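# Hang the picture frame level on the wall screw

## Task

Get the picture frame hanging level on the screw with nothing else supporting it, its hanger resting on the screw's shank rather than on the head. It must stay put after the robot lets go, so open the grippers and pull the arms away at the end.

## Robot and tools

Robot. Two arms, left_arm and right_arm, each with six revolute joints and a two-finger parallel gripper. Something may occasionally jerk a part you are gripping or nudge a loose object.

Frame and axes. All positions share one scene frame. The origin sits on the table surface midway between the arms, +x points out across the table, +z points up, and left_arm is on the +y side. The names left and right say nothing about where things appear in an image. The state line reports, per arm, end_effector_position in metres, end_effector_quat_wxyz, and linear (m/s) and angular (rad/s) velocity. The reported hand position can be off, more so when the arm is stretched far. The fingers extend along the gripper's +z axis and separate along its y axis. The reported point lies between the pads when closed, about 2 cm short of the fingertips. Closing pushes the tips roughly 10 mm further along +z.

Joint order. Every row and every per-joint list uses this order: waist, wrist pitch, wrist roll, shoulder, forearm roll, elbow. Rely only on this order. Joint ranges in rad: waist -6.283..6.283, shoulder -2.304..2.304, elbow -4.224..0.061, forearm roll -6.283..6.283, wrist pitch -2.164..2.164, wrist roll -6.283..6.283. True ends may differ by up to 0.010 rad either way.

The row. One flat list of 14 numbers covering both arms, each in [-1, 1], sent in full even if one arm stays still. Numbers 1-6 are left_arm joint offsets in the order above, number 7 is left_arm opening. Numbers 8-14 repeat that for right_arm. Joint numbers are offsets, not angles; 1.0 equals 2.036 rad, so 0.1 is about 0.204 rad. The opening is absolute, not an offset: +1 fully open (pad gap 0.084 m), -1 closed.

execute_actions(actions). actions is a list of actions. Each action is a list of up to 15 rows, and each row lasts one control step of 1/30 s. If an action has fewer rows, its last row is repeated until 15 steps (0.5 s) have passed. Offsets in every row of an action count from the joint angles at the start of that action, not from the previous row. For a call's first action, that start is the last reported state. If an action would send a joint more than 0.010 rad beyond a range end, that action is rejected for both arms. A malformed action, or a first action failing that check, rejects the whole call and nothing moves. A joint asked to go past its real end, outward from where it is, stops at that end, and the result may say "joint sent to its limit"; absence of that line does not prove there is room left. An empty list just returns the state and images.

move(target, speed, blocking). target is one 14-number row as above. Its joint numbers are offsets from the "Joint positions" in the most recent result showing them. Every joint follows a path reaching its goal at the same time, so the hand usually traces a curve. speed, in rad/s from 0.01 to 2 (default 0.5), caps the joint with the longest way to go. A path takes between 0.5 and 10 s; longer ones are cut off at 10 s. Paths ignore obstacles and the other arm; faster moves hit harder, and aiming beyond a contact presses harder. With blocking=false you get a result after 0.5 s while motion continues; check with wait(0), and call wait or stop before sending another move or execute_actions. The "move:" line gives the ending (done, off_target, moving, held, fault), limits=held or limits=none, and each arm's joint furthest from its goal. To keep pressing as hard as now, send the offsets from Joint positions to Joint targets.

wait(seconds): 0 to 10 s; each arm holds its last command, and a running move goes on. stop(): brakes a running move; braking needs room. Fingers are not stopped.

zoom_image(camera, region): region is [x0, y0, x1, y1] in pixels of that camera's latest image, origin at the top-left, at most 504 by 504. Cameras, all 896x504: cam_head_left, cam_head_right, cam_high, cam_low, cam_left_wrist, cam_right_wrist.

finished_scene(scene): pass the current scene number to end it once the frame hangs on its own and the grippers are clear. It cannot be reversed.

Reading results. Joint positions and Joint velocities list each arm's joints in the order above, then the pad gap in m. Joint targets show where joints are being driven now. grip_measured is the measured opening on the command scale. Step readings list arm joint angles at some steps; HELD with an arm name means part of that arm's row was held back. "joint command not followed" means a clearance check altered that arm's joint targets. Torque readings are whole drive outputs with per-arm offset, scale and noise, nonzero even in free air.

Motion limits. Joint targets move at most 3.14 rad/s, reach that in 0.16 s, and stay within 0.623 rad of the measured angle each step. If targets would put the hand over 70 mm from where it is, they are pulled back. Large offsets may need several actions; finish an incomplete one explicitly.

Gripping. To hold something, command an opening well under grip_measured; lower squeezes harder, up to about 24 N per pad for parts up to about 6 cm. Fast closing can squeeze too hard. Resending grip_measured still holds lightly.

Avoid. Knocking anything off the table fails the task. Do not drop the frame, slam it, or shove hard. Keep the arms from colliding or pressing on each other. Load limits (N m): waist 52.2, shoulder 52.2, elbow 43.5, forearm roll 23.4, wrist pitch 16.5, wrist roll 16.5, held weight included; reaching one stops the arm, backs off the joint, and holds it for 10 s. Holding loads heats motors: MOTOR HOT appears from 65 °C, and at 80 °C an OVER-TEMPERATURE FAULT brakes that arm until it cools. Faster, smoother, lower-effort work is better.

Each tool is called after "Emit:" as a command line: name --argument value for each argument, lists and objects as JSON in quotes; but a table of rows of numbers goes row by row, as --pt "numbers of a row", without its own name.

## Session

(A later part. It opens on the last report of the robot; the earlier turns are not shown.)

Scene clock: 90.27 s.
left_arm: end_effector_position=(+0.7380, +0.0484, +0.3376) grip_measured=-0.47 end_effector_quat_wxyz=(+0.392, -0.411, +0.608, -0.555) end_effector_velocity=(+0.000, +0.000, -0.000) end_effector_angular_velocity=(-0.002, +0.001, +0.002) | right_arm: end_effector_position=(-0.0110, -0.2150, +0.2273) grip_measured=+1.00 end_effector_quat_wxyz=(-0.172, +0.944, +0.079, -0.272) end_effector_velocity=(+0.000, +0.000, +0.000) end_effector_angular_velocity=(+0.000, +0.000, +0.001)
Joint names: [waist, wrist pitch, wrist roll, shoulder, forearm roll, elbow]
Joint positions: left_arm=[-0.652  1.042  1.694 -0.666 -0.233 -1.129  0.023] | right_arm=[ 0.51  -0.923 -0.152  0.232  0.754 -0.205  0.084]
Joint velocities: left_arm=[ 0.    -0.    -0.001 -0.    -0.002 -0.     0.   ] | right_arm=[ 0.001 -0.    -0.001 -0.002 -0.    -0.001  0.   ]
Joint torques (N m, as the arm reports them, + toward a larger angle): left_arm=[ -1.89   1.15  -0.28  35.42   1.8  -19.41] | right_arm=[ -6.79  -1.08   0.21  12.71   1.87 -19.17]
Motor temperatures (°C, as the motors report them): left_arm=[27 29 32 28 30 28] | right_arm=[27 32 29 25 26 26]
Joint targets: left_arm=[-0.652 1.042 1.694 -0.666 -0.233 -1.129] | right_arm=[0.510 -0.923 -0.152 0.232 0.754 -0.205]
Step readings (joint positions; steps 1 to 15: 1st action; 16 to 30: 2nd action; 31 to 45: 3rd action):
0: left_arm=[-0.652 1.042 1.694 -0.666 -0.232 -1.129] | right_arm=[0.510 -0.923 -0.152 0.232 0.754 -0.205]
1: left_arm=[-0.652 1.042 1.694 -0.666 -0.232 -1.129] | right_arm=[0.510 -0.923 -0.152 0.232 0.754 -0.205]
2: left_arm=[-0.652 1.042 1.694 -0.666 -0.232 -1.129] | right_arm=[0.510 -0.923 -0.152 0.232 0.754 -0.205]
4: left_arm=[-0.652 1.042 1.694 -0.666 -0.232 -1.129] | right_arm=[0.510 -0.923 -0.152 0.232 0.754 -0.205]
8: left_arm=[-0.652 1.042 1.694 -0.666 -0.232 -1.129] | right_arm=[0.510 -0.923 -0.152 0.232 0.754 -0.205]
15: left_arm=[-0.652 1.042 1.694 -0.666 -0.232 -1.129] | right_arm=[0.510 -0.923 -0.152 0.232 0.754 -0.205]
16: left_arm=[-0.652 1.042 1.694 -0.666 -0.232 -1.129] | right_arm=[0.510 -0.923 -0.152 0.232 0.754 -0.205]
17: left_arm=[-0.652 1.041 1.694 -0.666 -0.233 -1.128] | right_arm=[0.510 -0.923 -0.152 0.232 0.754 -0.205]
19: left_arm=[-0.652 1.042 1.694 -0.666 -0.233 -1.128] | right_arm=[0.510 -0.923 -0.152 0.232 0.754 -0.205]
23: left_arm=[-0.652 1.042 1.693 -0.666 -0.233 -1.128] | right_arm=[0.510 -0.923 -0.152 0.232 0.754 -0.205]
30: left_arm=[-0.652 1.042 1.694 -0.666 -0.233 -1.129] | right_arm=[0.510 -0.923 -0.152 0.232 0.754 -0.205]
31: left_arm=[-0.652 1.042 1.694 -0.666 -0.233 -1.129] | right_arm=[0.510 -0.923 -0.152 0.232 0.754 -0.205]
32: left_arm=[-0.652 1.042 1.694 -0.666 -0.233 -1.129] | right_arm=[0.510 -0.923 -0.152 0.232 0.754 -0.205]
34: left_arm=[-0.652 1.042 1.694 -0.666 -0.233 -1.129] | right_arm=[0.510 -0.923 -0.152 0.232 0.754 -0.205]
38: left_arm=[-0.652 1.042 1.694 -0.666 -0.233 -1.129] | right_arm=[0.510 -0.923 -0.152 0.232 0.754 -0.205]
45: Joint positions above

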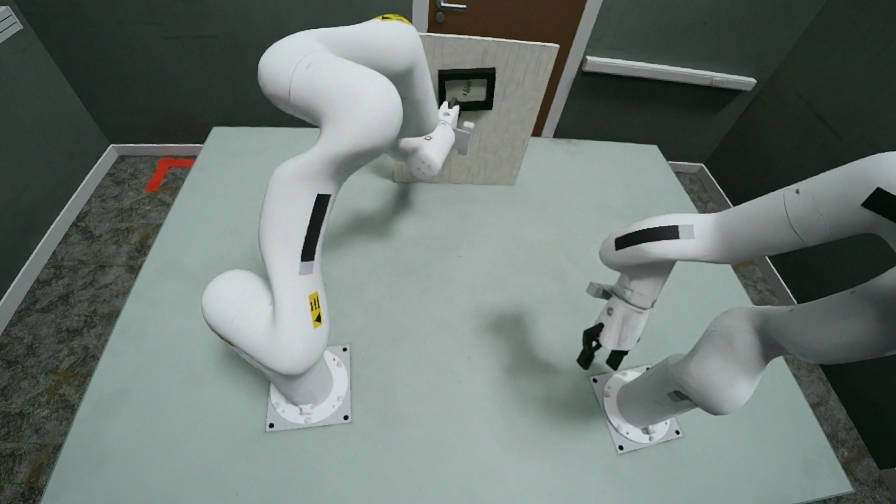

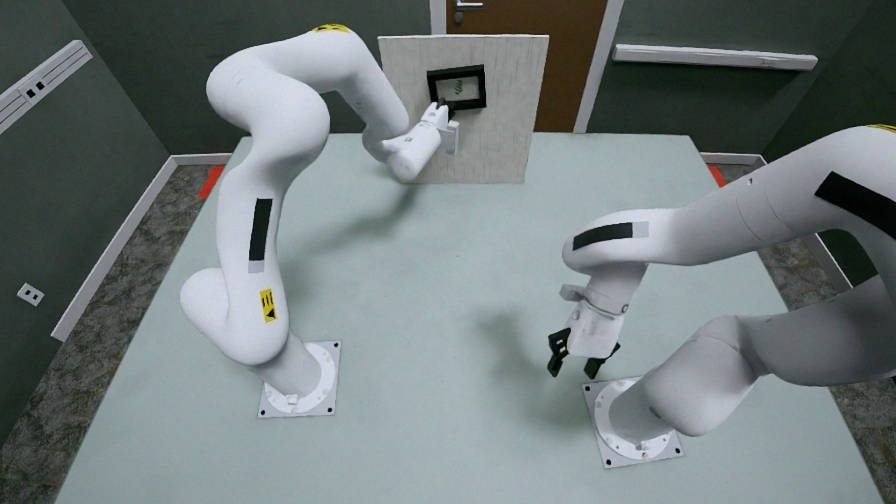

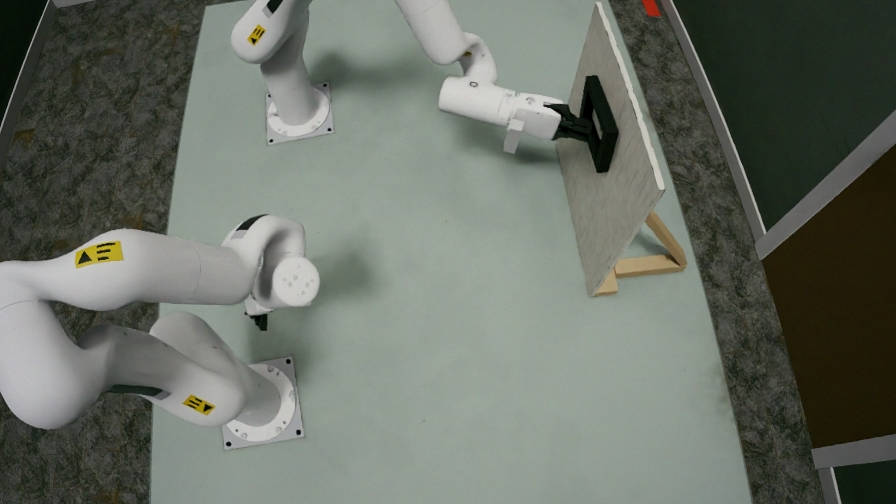

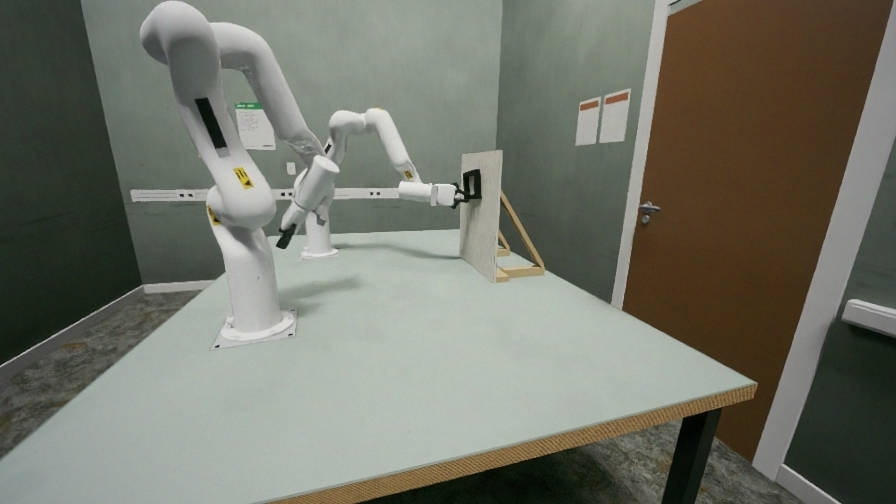

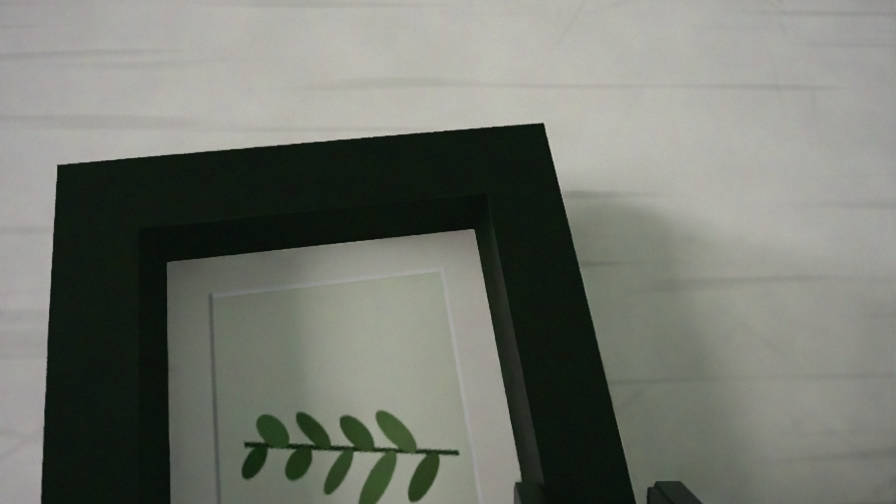

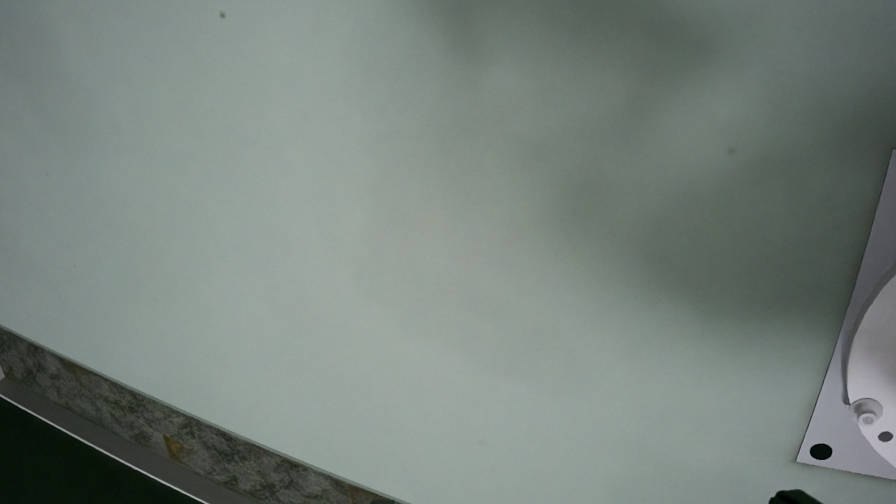

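Lift 2.5 cm.

Emit:
move --target '[0,-0.016,0,0.016,0,0,-1,0,0,0,0,0,0,1]' --speed 0.04

Emit:
zoom_image --camera "cam_head_left" --region '[400,30,520,130]'

Scene clock: 92.53 s.
left_arm: end_effector_position=(+0.7376, +0.0474, +0.3559) grip_measured=-0.54 end_effector_quat_wxyz=(+0.389, -0.412, +0.607, -0.557) end_effector_velocity=(+0.000, +0.000, +0.000) end_effector_angular_velocity=(-0.000, +0.000, +0.000) | right_arm: end_effector_position=(-0.0110, -0.2150, +0.2273) grip_measured=+1.00 end_effector_quat_wxyz=(-0.172, +0.944, +0.079, -0.272) end_effector_velocity=(-0.000, -0.001, -0.000) end_effector_angular_velocity=(+0.000, -0.002, +0.003)
Joint names: [waist, wrist pitch, wrist roll, shoulder, forearm roll, elbow]
Joint positions: left_arm=[-0.652  1.01   1.694 -0.633 -0.233 -1.129  0.02 ] | right_arm=[ 0.51  -0.923 -0.152  0.232  0.754 -0.205  0.084]
Joint velocities: left_arm=[-0. -0.  0.  0. -0. -0. -0.] | right_arm=[-0.     0.001 -0.002  0.001 -0.002  0.002  0.   ]
Joint torques (N m, as the arm reports them, + toward a larger angle): left_arm=[  1.64   1.47  -1.11  34.58   1.03 -18.84] | right_arm=[ -6.21  -1.07   0.16  12.49   1.78 -18.42]
Motor temperatures (°C, as the motors report them): left_arm=[27 29 32 28 30 28] | right_arm=[27 32 29 25 26 26]
Joint targets: left_arm=[-0.652 1.009 1.694 -0.633 -0.233 -1.129] | right_arm=[0.510 -0.923 -0.152 0.232 0.754 -0.205]
move: done; limits=none; left_arm: farthest joint: the waist, 0.000 radians from its target (0.000 radians at the start); right_arm: farthest joint: the waist, 0.000 radians from its target (0.000 radians at the start)

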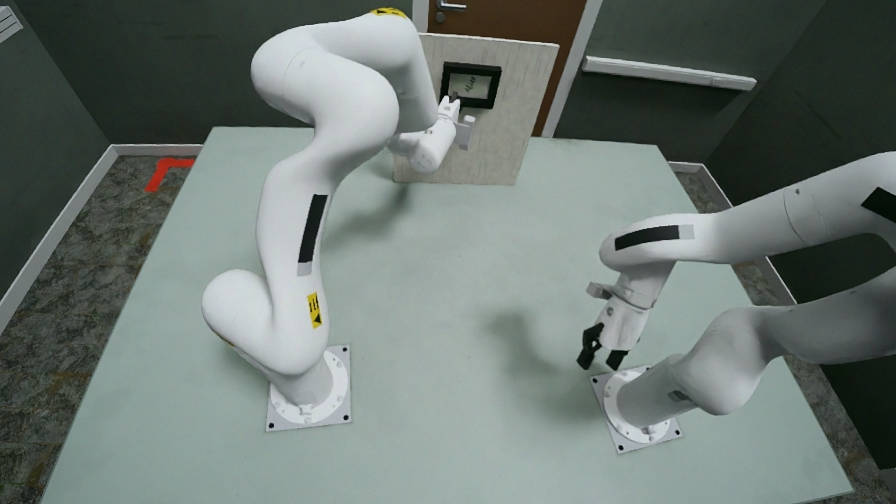

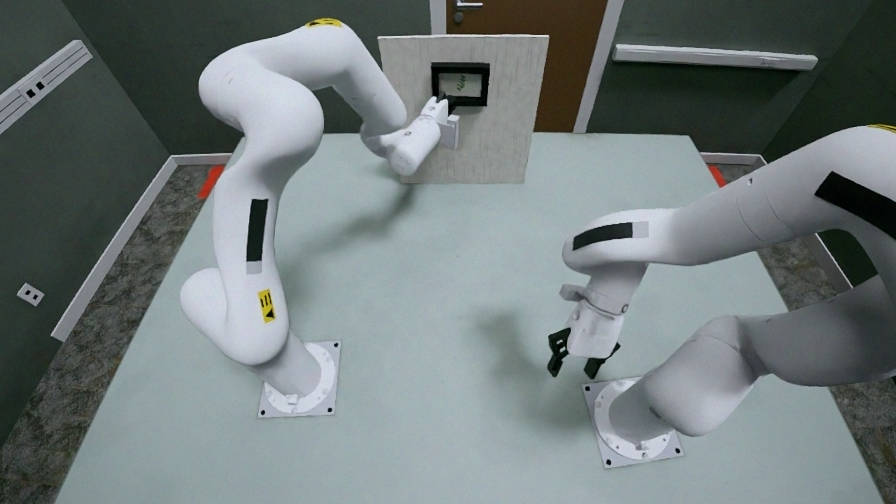

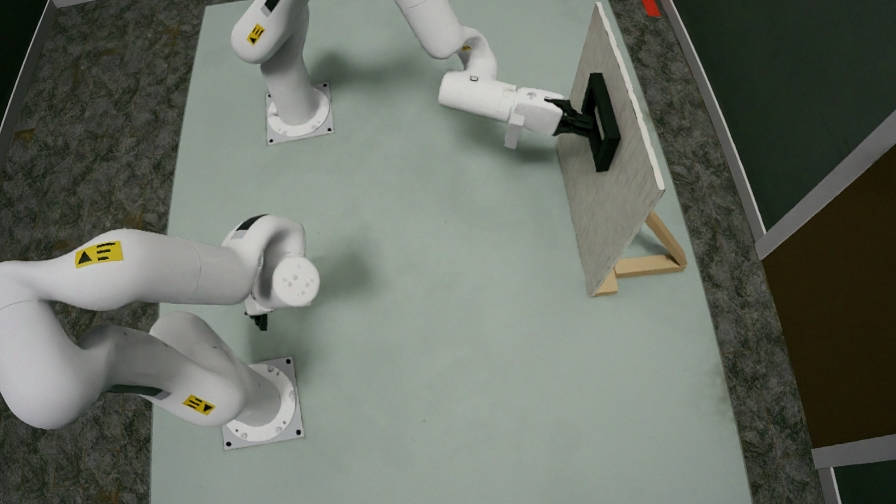

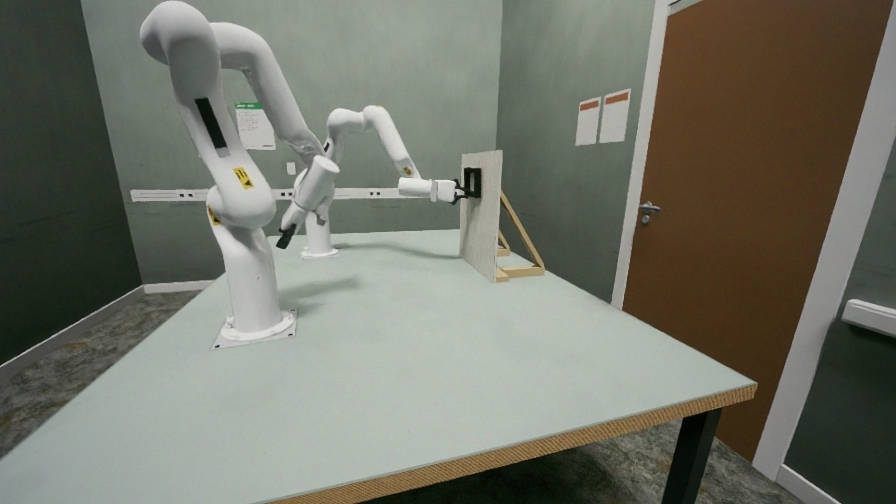

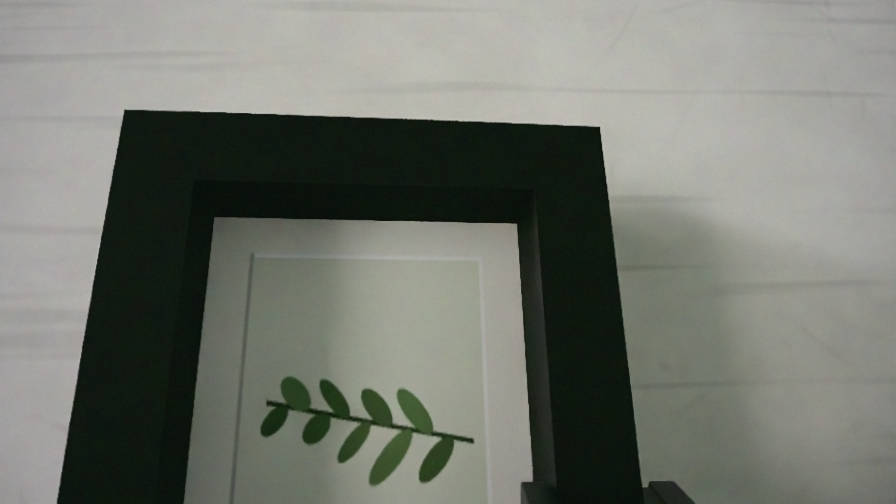

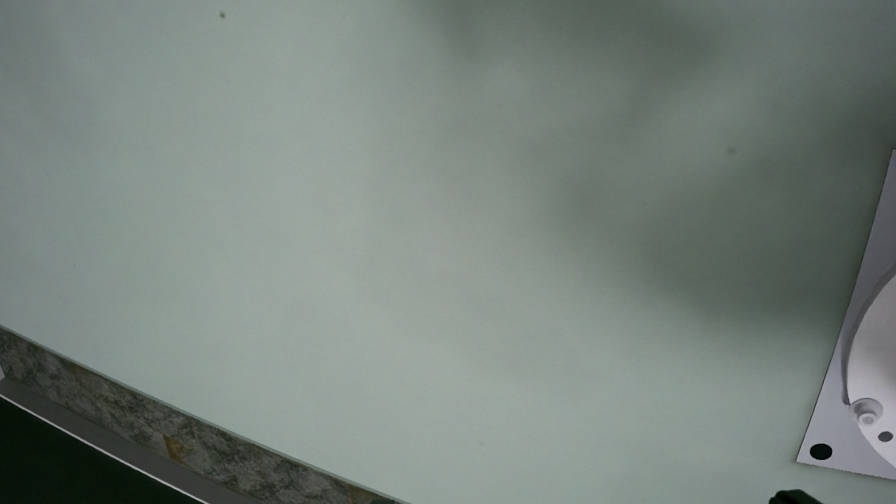

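Region (400, 30, 520, 130) of cam_head_left's 896x504 image, scaled by 4.200, with more detail than that image has.

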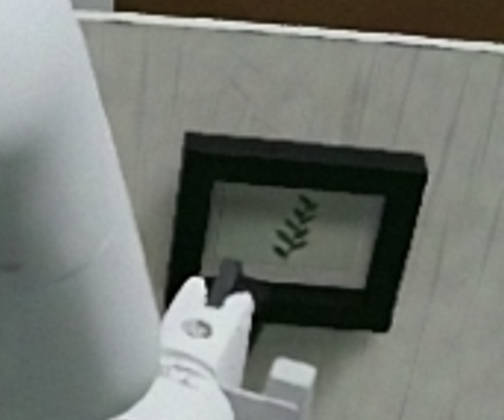

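Emit:
move --target '[0.0035,0.0185,0,-0.0185,0,0,-1,0,0,0,0,0,0,1]' --speed 0.03

Scene clock: 94.23 s.
left_arm: end_effector_position=(+0.7419, +0.0523, +0.3424) grip_measured=-0.54 end_effector_quat_wxyz=(+0.398, -0.409, +0.600, -0.560) end_effector_velocity=(-0.000, +0.000, -0.001) end_effector_angular_velocity=(-0.000, +0.002, +0.002) | right_arm: end_effector_position=(-0.0110, -0.2150, +0.2273) grip_measured=+1.00 end_effector_quat_wxyz=(-0.172, +0.944, +0.079, -0.272) end_effector_velocity=(-0.001, +0.000, +0.000) end_effector_angular_velocity=(-0.000, +0.002, +0.002)
Joint names: [waist, wrist pitch, wrist roll, shoulder, forearm roll, elbow]
Joint positions: left_arm=[-0.646  1.062  1.694 -0.669 -0.231 -1.133  0.021] | right_arm=[ 0.51  -0.923 -0.152  0.232  0.754 -0.205  0.084]
Joint velocities: left_arm=[-0.    -0.    -0.    -0.001 -0.002  0.    -0.   ] | right_arm=[ 0.002 -0.002  0.001 -0.001  0.    -0.     0.   ]
Joint torques (N m, as the arm reports them, + toward a larger angle): left_arm=[20.09 -4.33 -1.46 14.51 -3.71 -0.21] | right_arm=[ -6.12  -1.08   0.18  11.7    1.71 -19.08]
Motor temperatures (°C, as the motors report them): left_arm=[27 29 32 28 30 28] | right_arm=[27 32 29 25 26 26]
Joint targets: left_arm=[-0.645 1.047 1.694 -0.671 -0.233 -1.129] | right_arm=[0.510 -0.923 -0.152 0.232 0.754 -0.205]
move: off_target (left_arm); limits=none; left_arm: farthest joint: the wrist pitch, 0.015 radians from its target (0.038 radians at the start); right_arm: farthest joint: the waist, 0.000 radians from its target (0.000 radians at the start)

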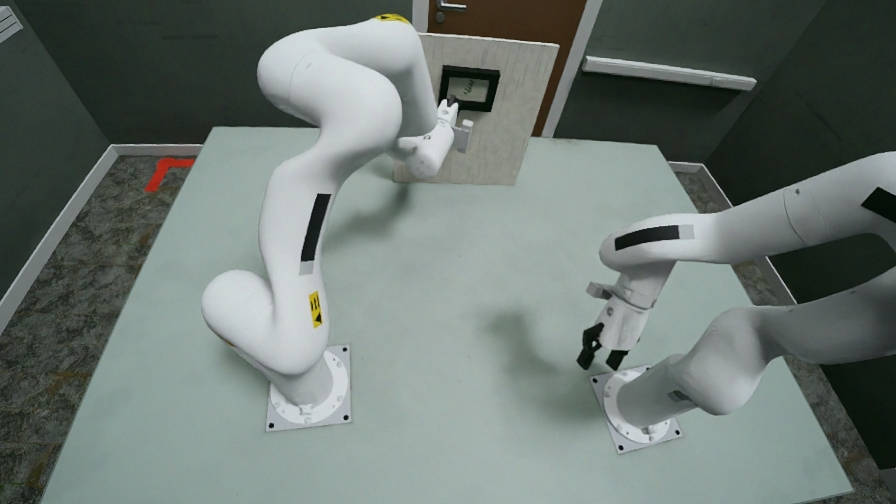

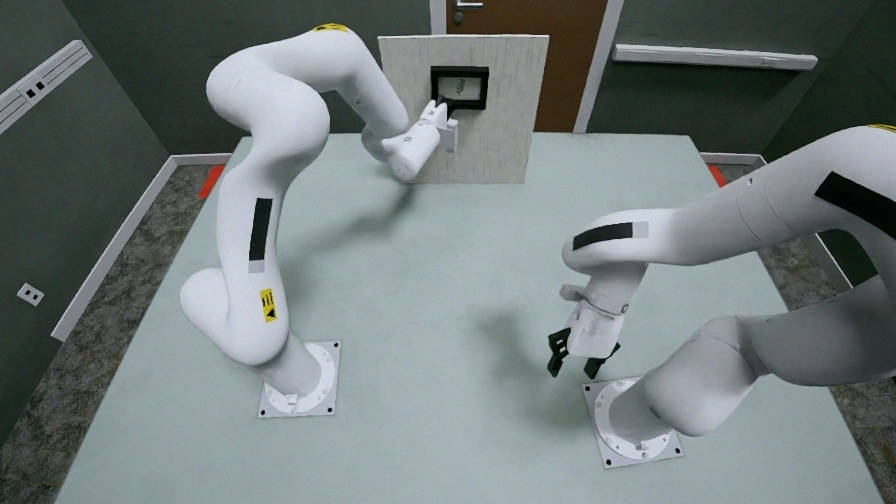

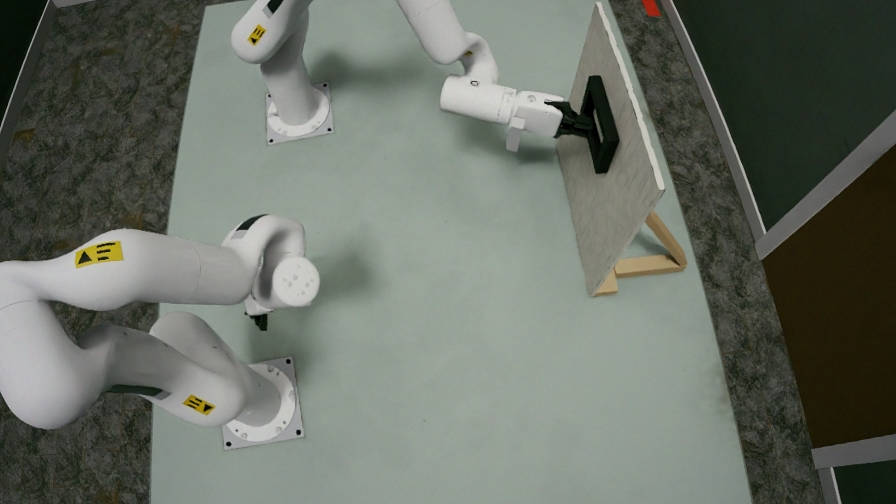

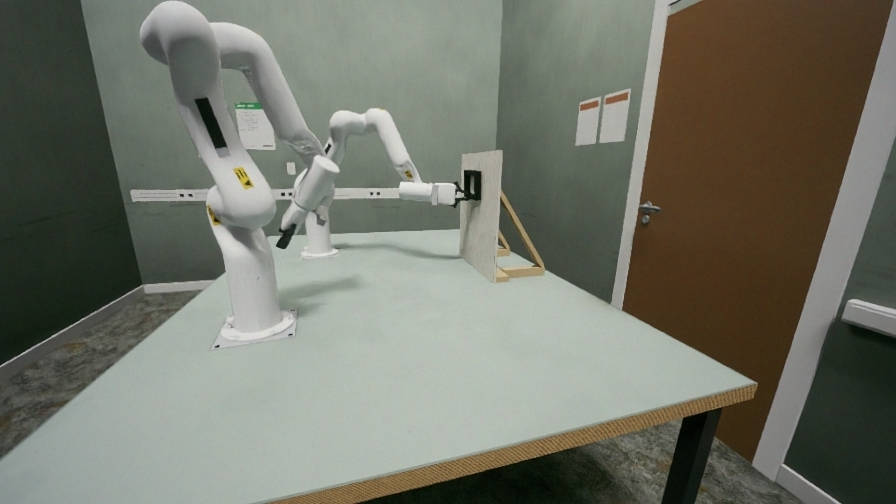

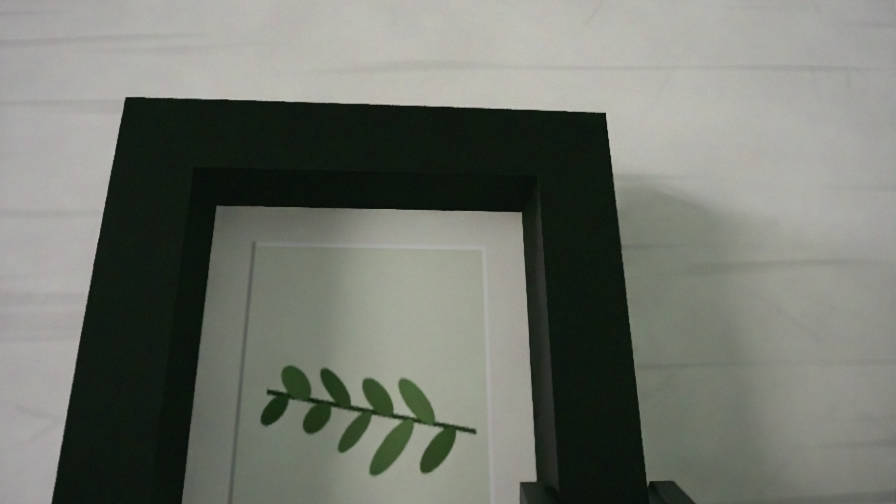

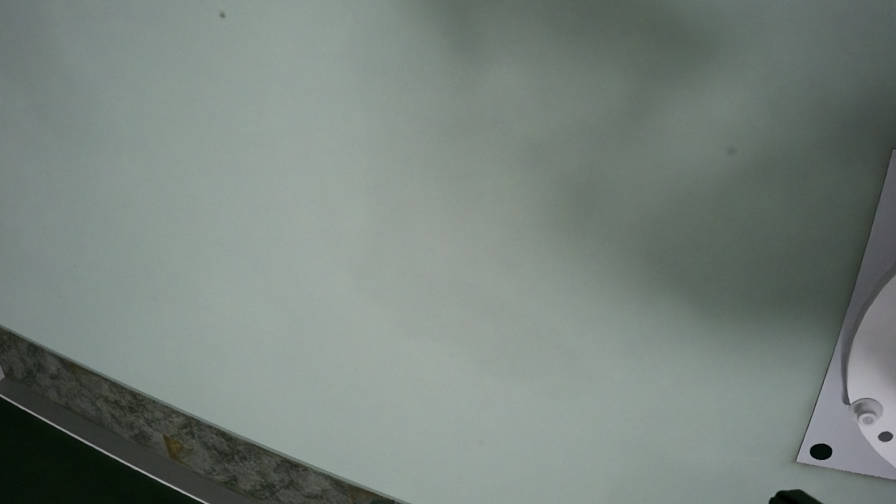

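Emit:
execute_actions --actions '[[[0,0,0,0,0,0,1,0,0,0,0,0,0,1]],[[0,0,0,0,0,0,1,0,0,0,0,0,0,1]]]'

Scene clock: 95.63 s.
left_arm: end_effector_position=(+0.7419, +0.0526, +0.3418) grip_measured=+1.00 end_effector_quat_wxyz=(+0.398, -0.409, +0.601, -0.560) end_effector_velocity=(+0.000, +0.000, +0.001) end_effector_angular_velocity=(-0.002, -0.000, +0.001) | right_arm: end_effector_position=(-0.0110, -0.2150, +0.2273) grip_measured=+1.00 end_effector_quat_wxyz=(-0.172, +0.944, +0.079, -0.272) end_effector_velocity=(+0.001, +0.000, -0.000) end_effector_angular_velocity=(-0.000, -0.001, -0.002)
Joint names: [waist, wrist pitch, wrist roll, shoulder, forearm roll, elbow]
Joint positions: left_arm=[-0.646  1.062  1.694 -0.669 -0.232 -1.132  0.084] | right_arm=[ 0.51  -0.923 -0.152  0.232  0.754 -0.205  0.084]
Joint velocities: left_arm=[-0.     0.    -0.001  0.    -0.001 -0.    -0.   ] | right_arm=[-0.     0.002  0.001 -0.     0.001 -0.    -0.   ]
Joint torques (N m, as the arm reports them, + toward a larger angle): left_arm=[ -0.31   1.21  -0.87  33.82   1.13 -17.21] | right_arm=[ -6.66  -1.08   0.14  11.76   1.71 -18.66]
Motor temperatures (°C, as the motors report them): left_arm=[27 29 32 28 30 28] | right_arm=[27 32 29 25 26 26]
Joint targets: left_arm=[-0.646 1.062 1.694 -0.669 -0.232 -1.132] | right_arm=[0.510 -0.923 -0.152 0.232 0.754 -0.205]
Step readings (joint positions; steps 1 to 15: 1st action; 16 to 30: 2nd action):
0: left_arm=[-0.646 1.062 1.694 -0.669 -0.231 -1.133] | right_arm=[0.510 -0.923 -0.152 0.232 0.754 -0.205]
1: left_arm=[-0.646 1.061 1.694 -0.669 -0.231 -1.133] | right_arm=[0.510 -0.923 -0.152 0.232 0.754 -0.205]
2: left_arm=[-0.645 1.059 1.694 -0.670 -0.232 -1.131] | right_arm=[0.510 -0.923 -0.152 0.232 0.754 -0.205]
4: left_arm=[-0.643 1.059 1.693 -0.672 -0.233 -1.129] | right_arm=[0.510 -0.923 -0.152 0.232 0.754 -0.205]
8: left_arm=[-0.645 1.059 1.694 -0.670 -0.232 -1.130] | right_arm=[0.510 -0.923 -0.152 0.232 0.754 -0.205]
15: left_arm=[-0.646 1.062 1.694 -0.669 -0.232 -1.132] | right_arm=[0.510 -0.923 -0.152 0.232 0.754 -0.205]
16: left_arm=[-0.646 1.062 1.694 -0.669 -0.231 -1.132] | right_arm=[0.510 -0.923 -0.152 0.232 0.754 -0.205]
17: left_arm=[-0.646 1.062 1.694 -0.669 -0.232 -1.132] | right_arm=[0.510 -0.923 -0.152 0.232 0.754 -0.205]
19: left_arm=[-0.646 1.062 1.694 -0.669 -0.232 -1.132] | right_arm=[0.510 -0.923 -0.152 0.232 0.754 -0.205]
23: left_arm=[-0.646 1.062 1.694 -0.669 -0.232 -1.132] | right_arm=[0.510 -0.923 -0.152 0.232 0.754 -0.205]
30: Joint positions above

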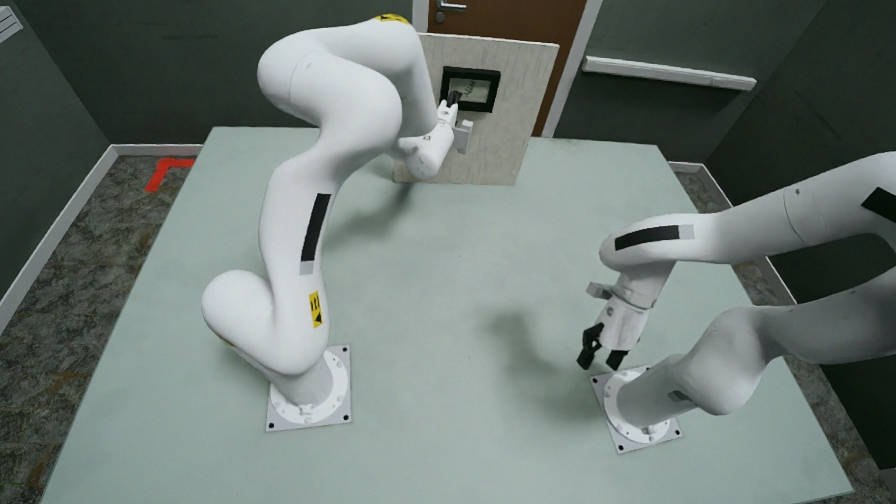

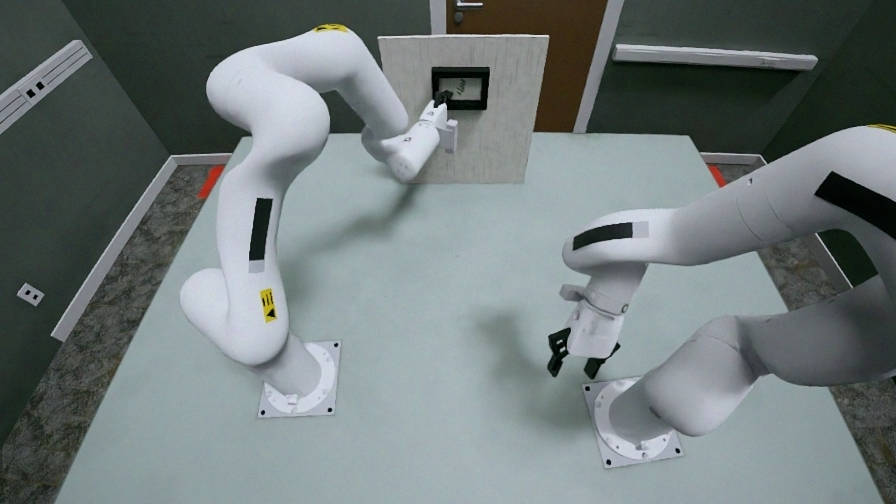

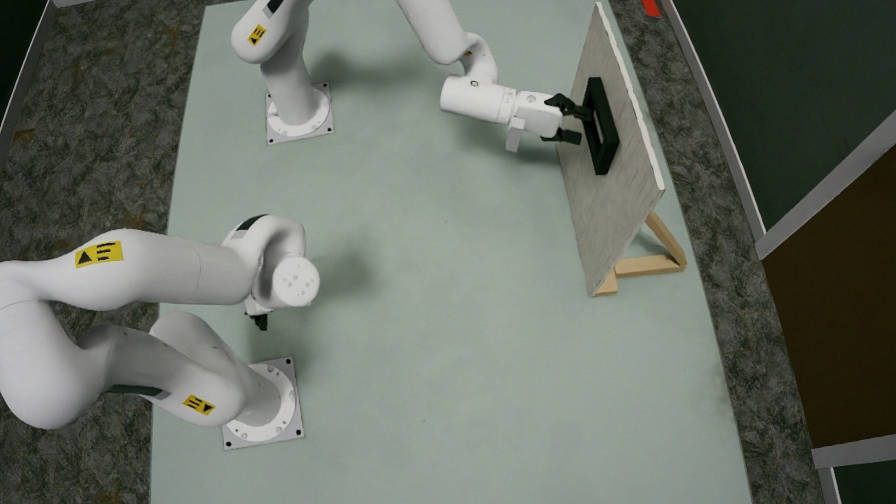

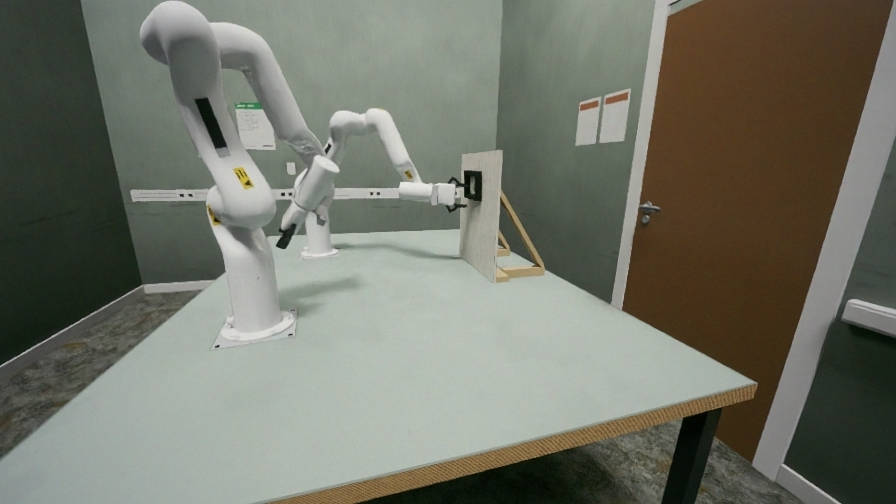

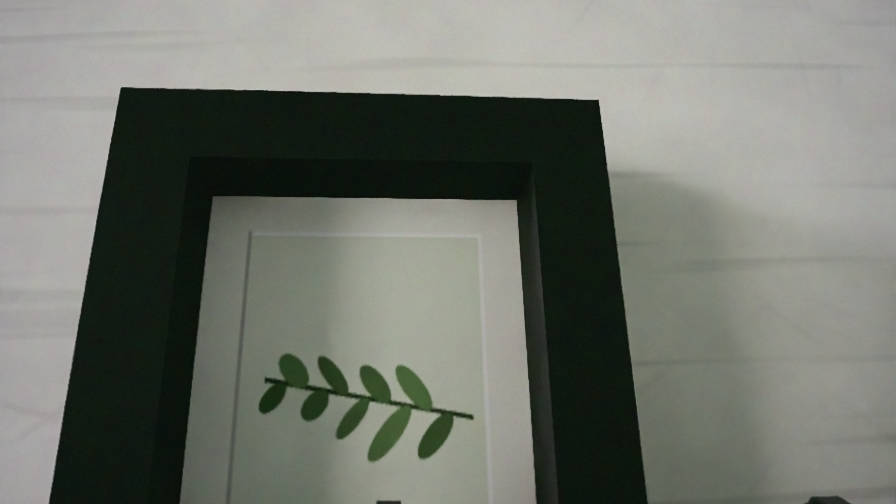

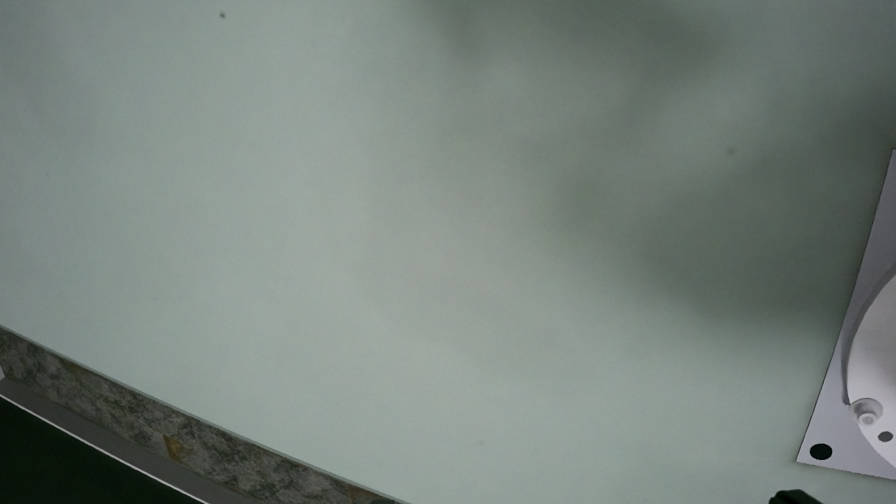

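Level. Retreat straight back.

Emit:
move --target '[0.0,0.03,0,0.09,0,0.13,1,0,0,0,0,0,0,1]' --speed 0.15

Scene clock: 97.83 s.
left_arm: end_effector_position=(+0.6689, +0.0998, +0.3508) grip_measured=+1.00 end_effector_quat_wxyz=(+0.401, -0.410, +0.608, -0.549) end_effector_velocity=(+0.000, -0.000, +0.000) end_effector_angular_velocity=(+0.000, -0.001, -0.001) | right_arm: end_effector_position=(-0.0110, -0.2150, +0.2273) grip_measured=+1.00 end_effector_quat_wxyz=(-0.172, +0.944, +0.079, -0.272) end_effector_velocity=(+0.001, +0.001, +0.000) end_effector_angular_velocity=(+0.000, -0.000, -0.002)
Joint names: [waist, wrist pitch, wrist roll, shoulder, forearm roll, elbow]
Joint positions: left_arm=[-0.646  1.123  1.694 -0.486 -0.232 -0.868  0.084] | right_arm=[ 0.51  -0.923 -0.152  0.232  0.754 -0.205  0.084]
Joint velocities: left_arm=[-0.     0.     0.     0.     0.001 -0.    -0.   ] | right_arm=[ 0.     0.     0.002 -0.     0.001 -0.001  0.   ]
Joint torques (N m, as the arm reports them, + toward a larger angle): left_arm=[  0.59   1.17  -0.97  29.49   1.29 -16.16] | right_arm=[ -5.95  -1.02   0.14  11.5    1.55 -18.54]
Motor temperatures (°C, as the motors report them): left_arm=[27 29 32 28 30 28] | right_arm=[27 32 29 25 26 26]
Joint targets: left_arm=[-0.646 1.123 1.694 -0.486 -0.232 -0.868] | right_arm=[0.510 -0.923 -0.152 0.232 0.754 -0.205]
move: done; limits=none; left_arm: farthest joint: the waist, 0.000 radians from its target (0.000 radians at the start); right_arm: farthest joint: the waist, 0.000 radians from its target (0.000 radians at the start)

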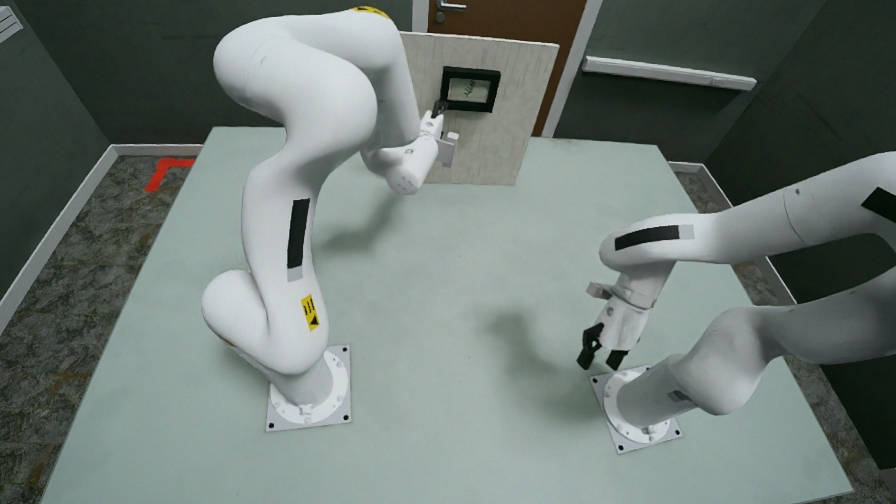

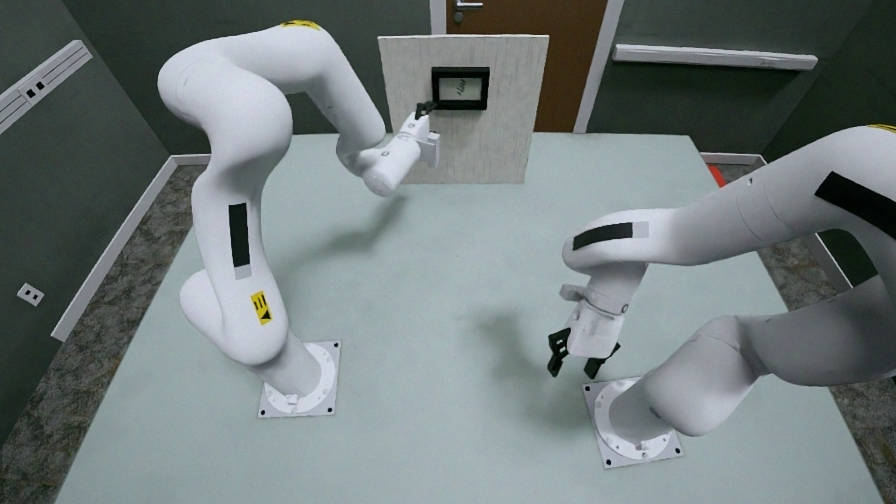

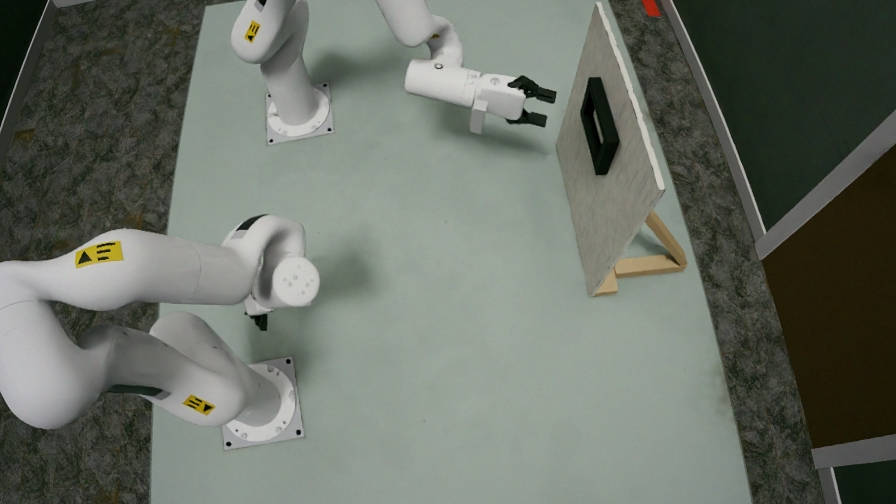

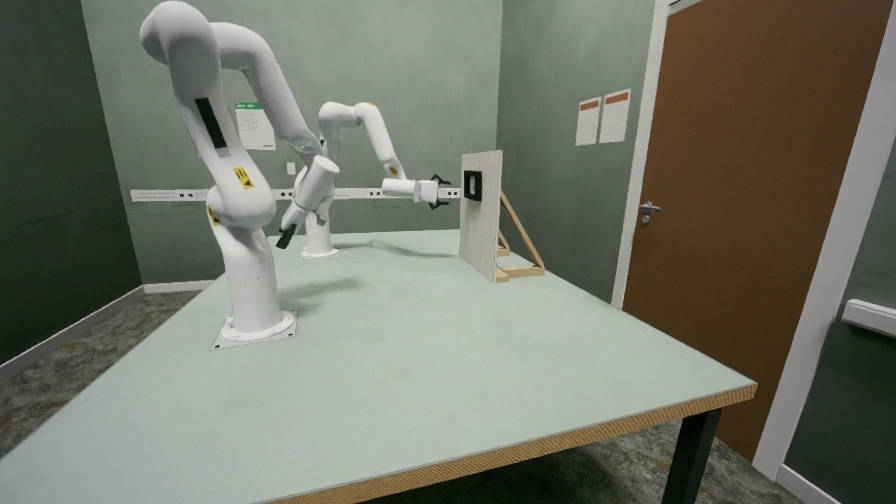

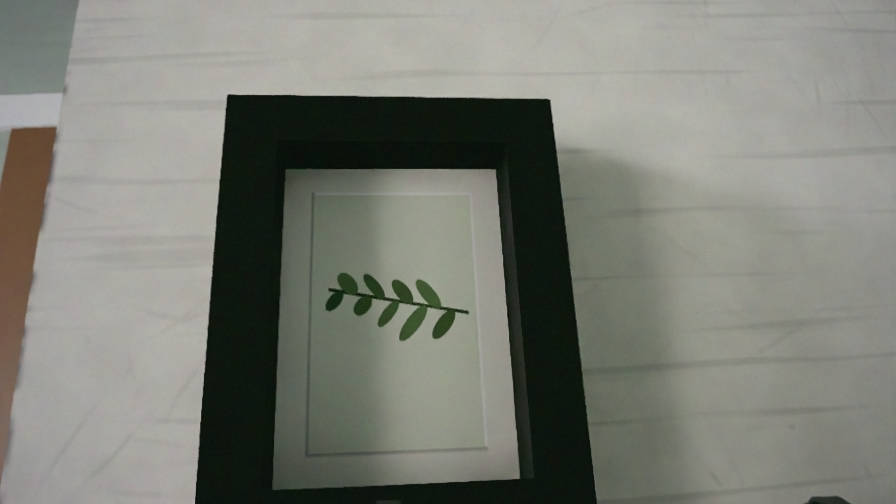

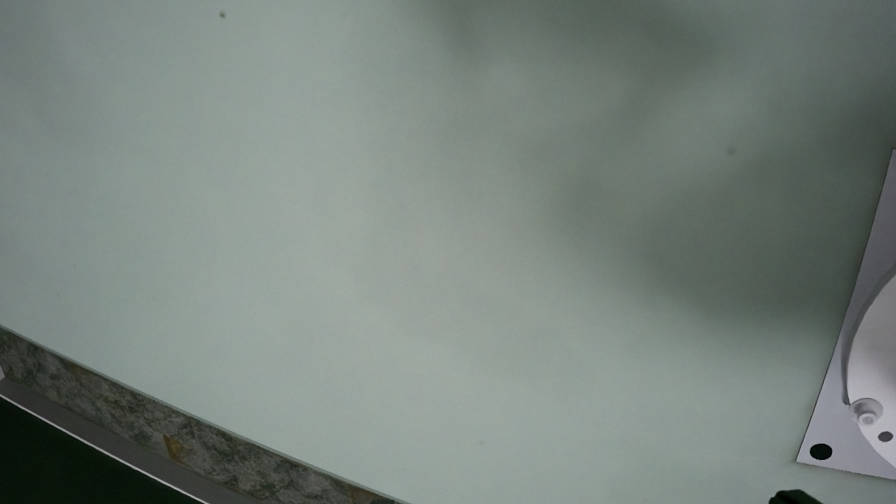

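Emit:
finished_scene --scene 1

The scene is finished: the task was done.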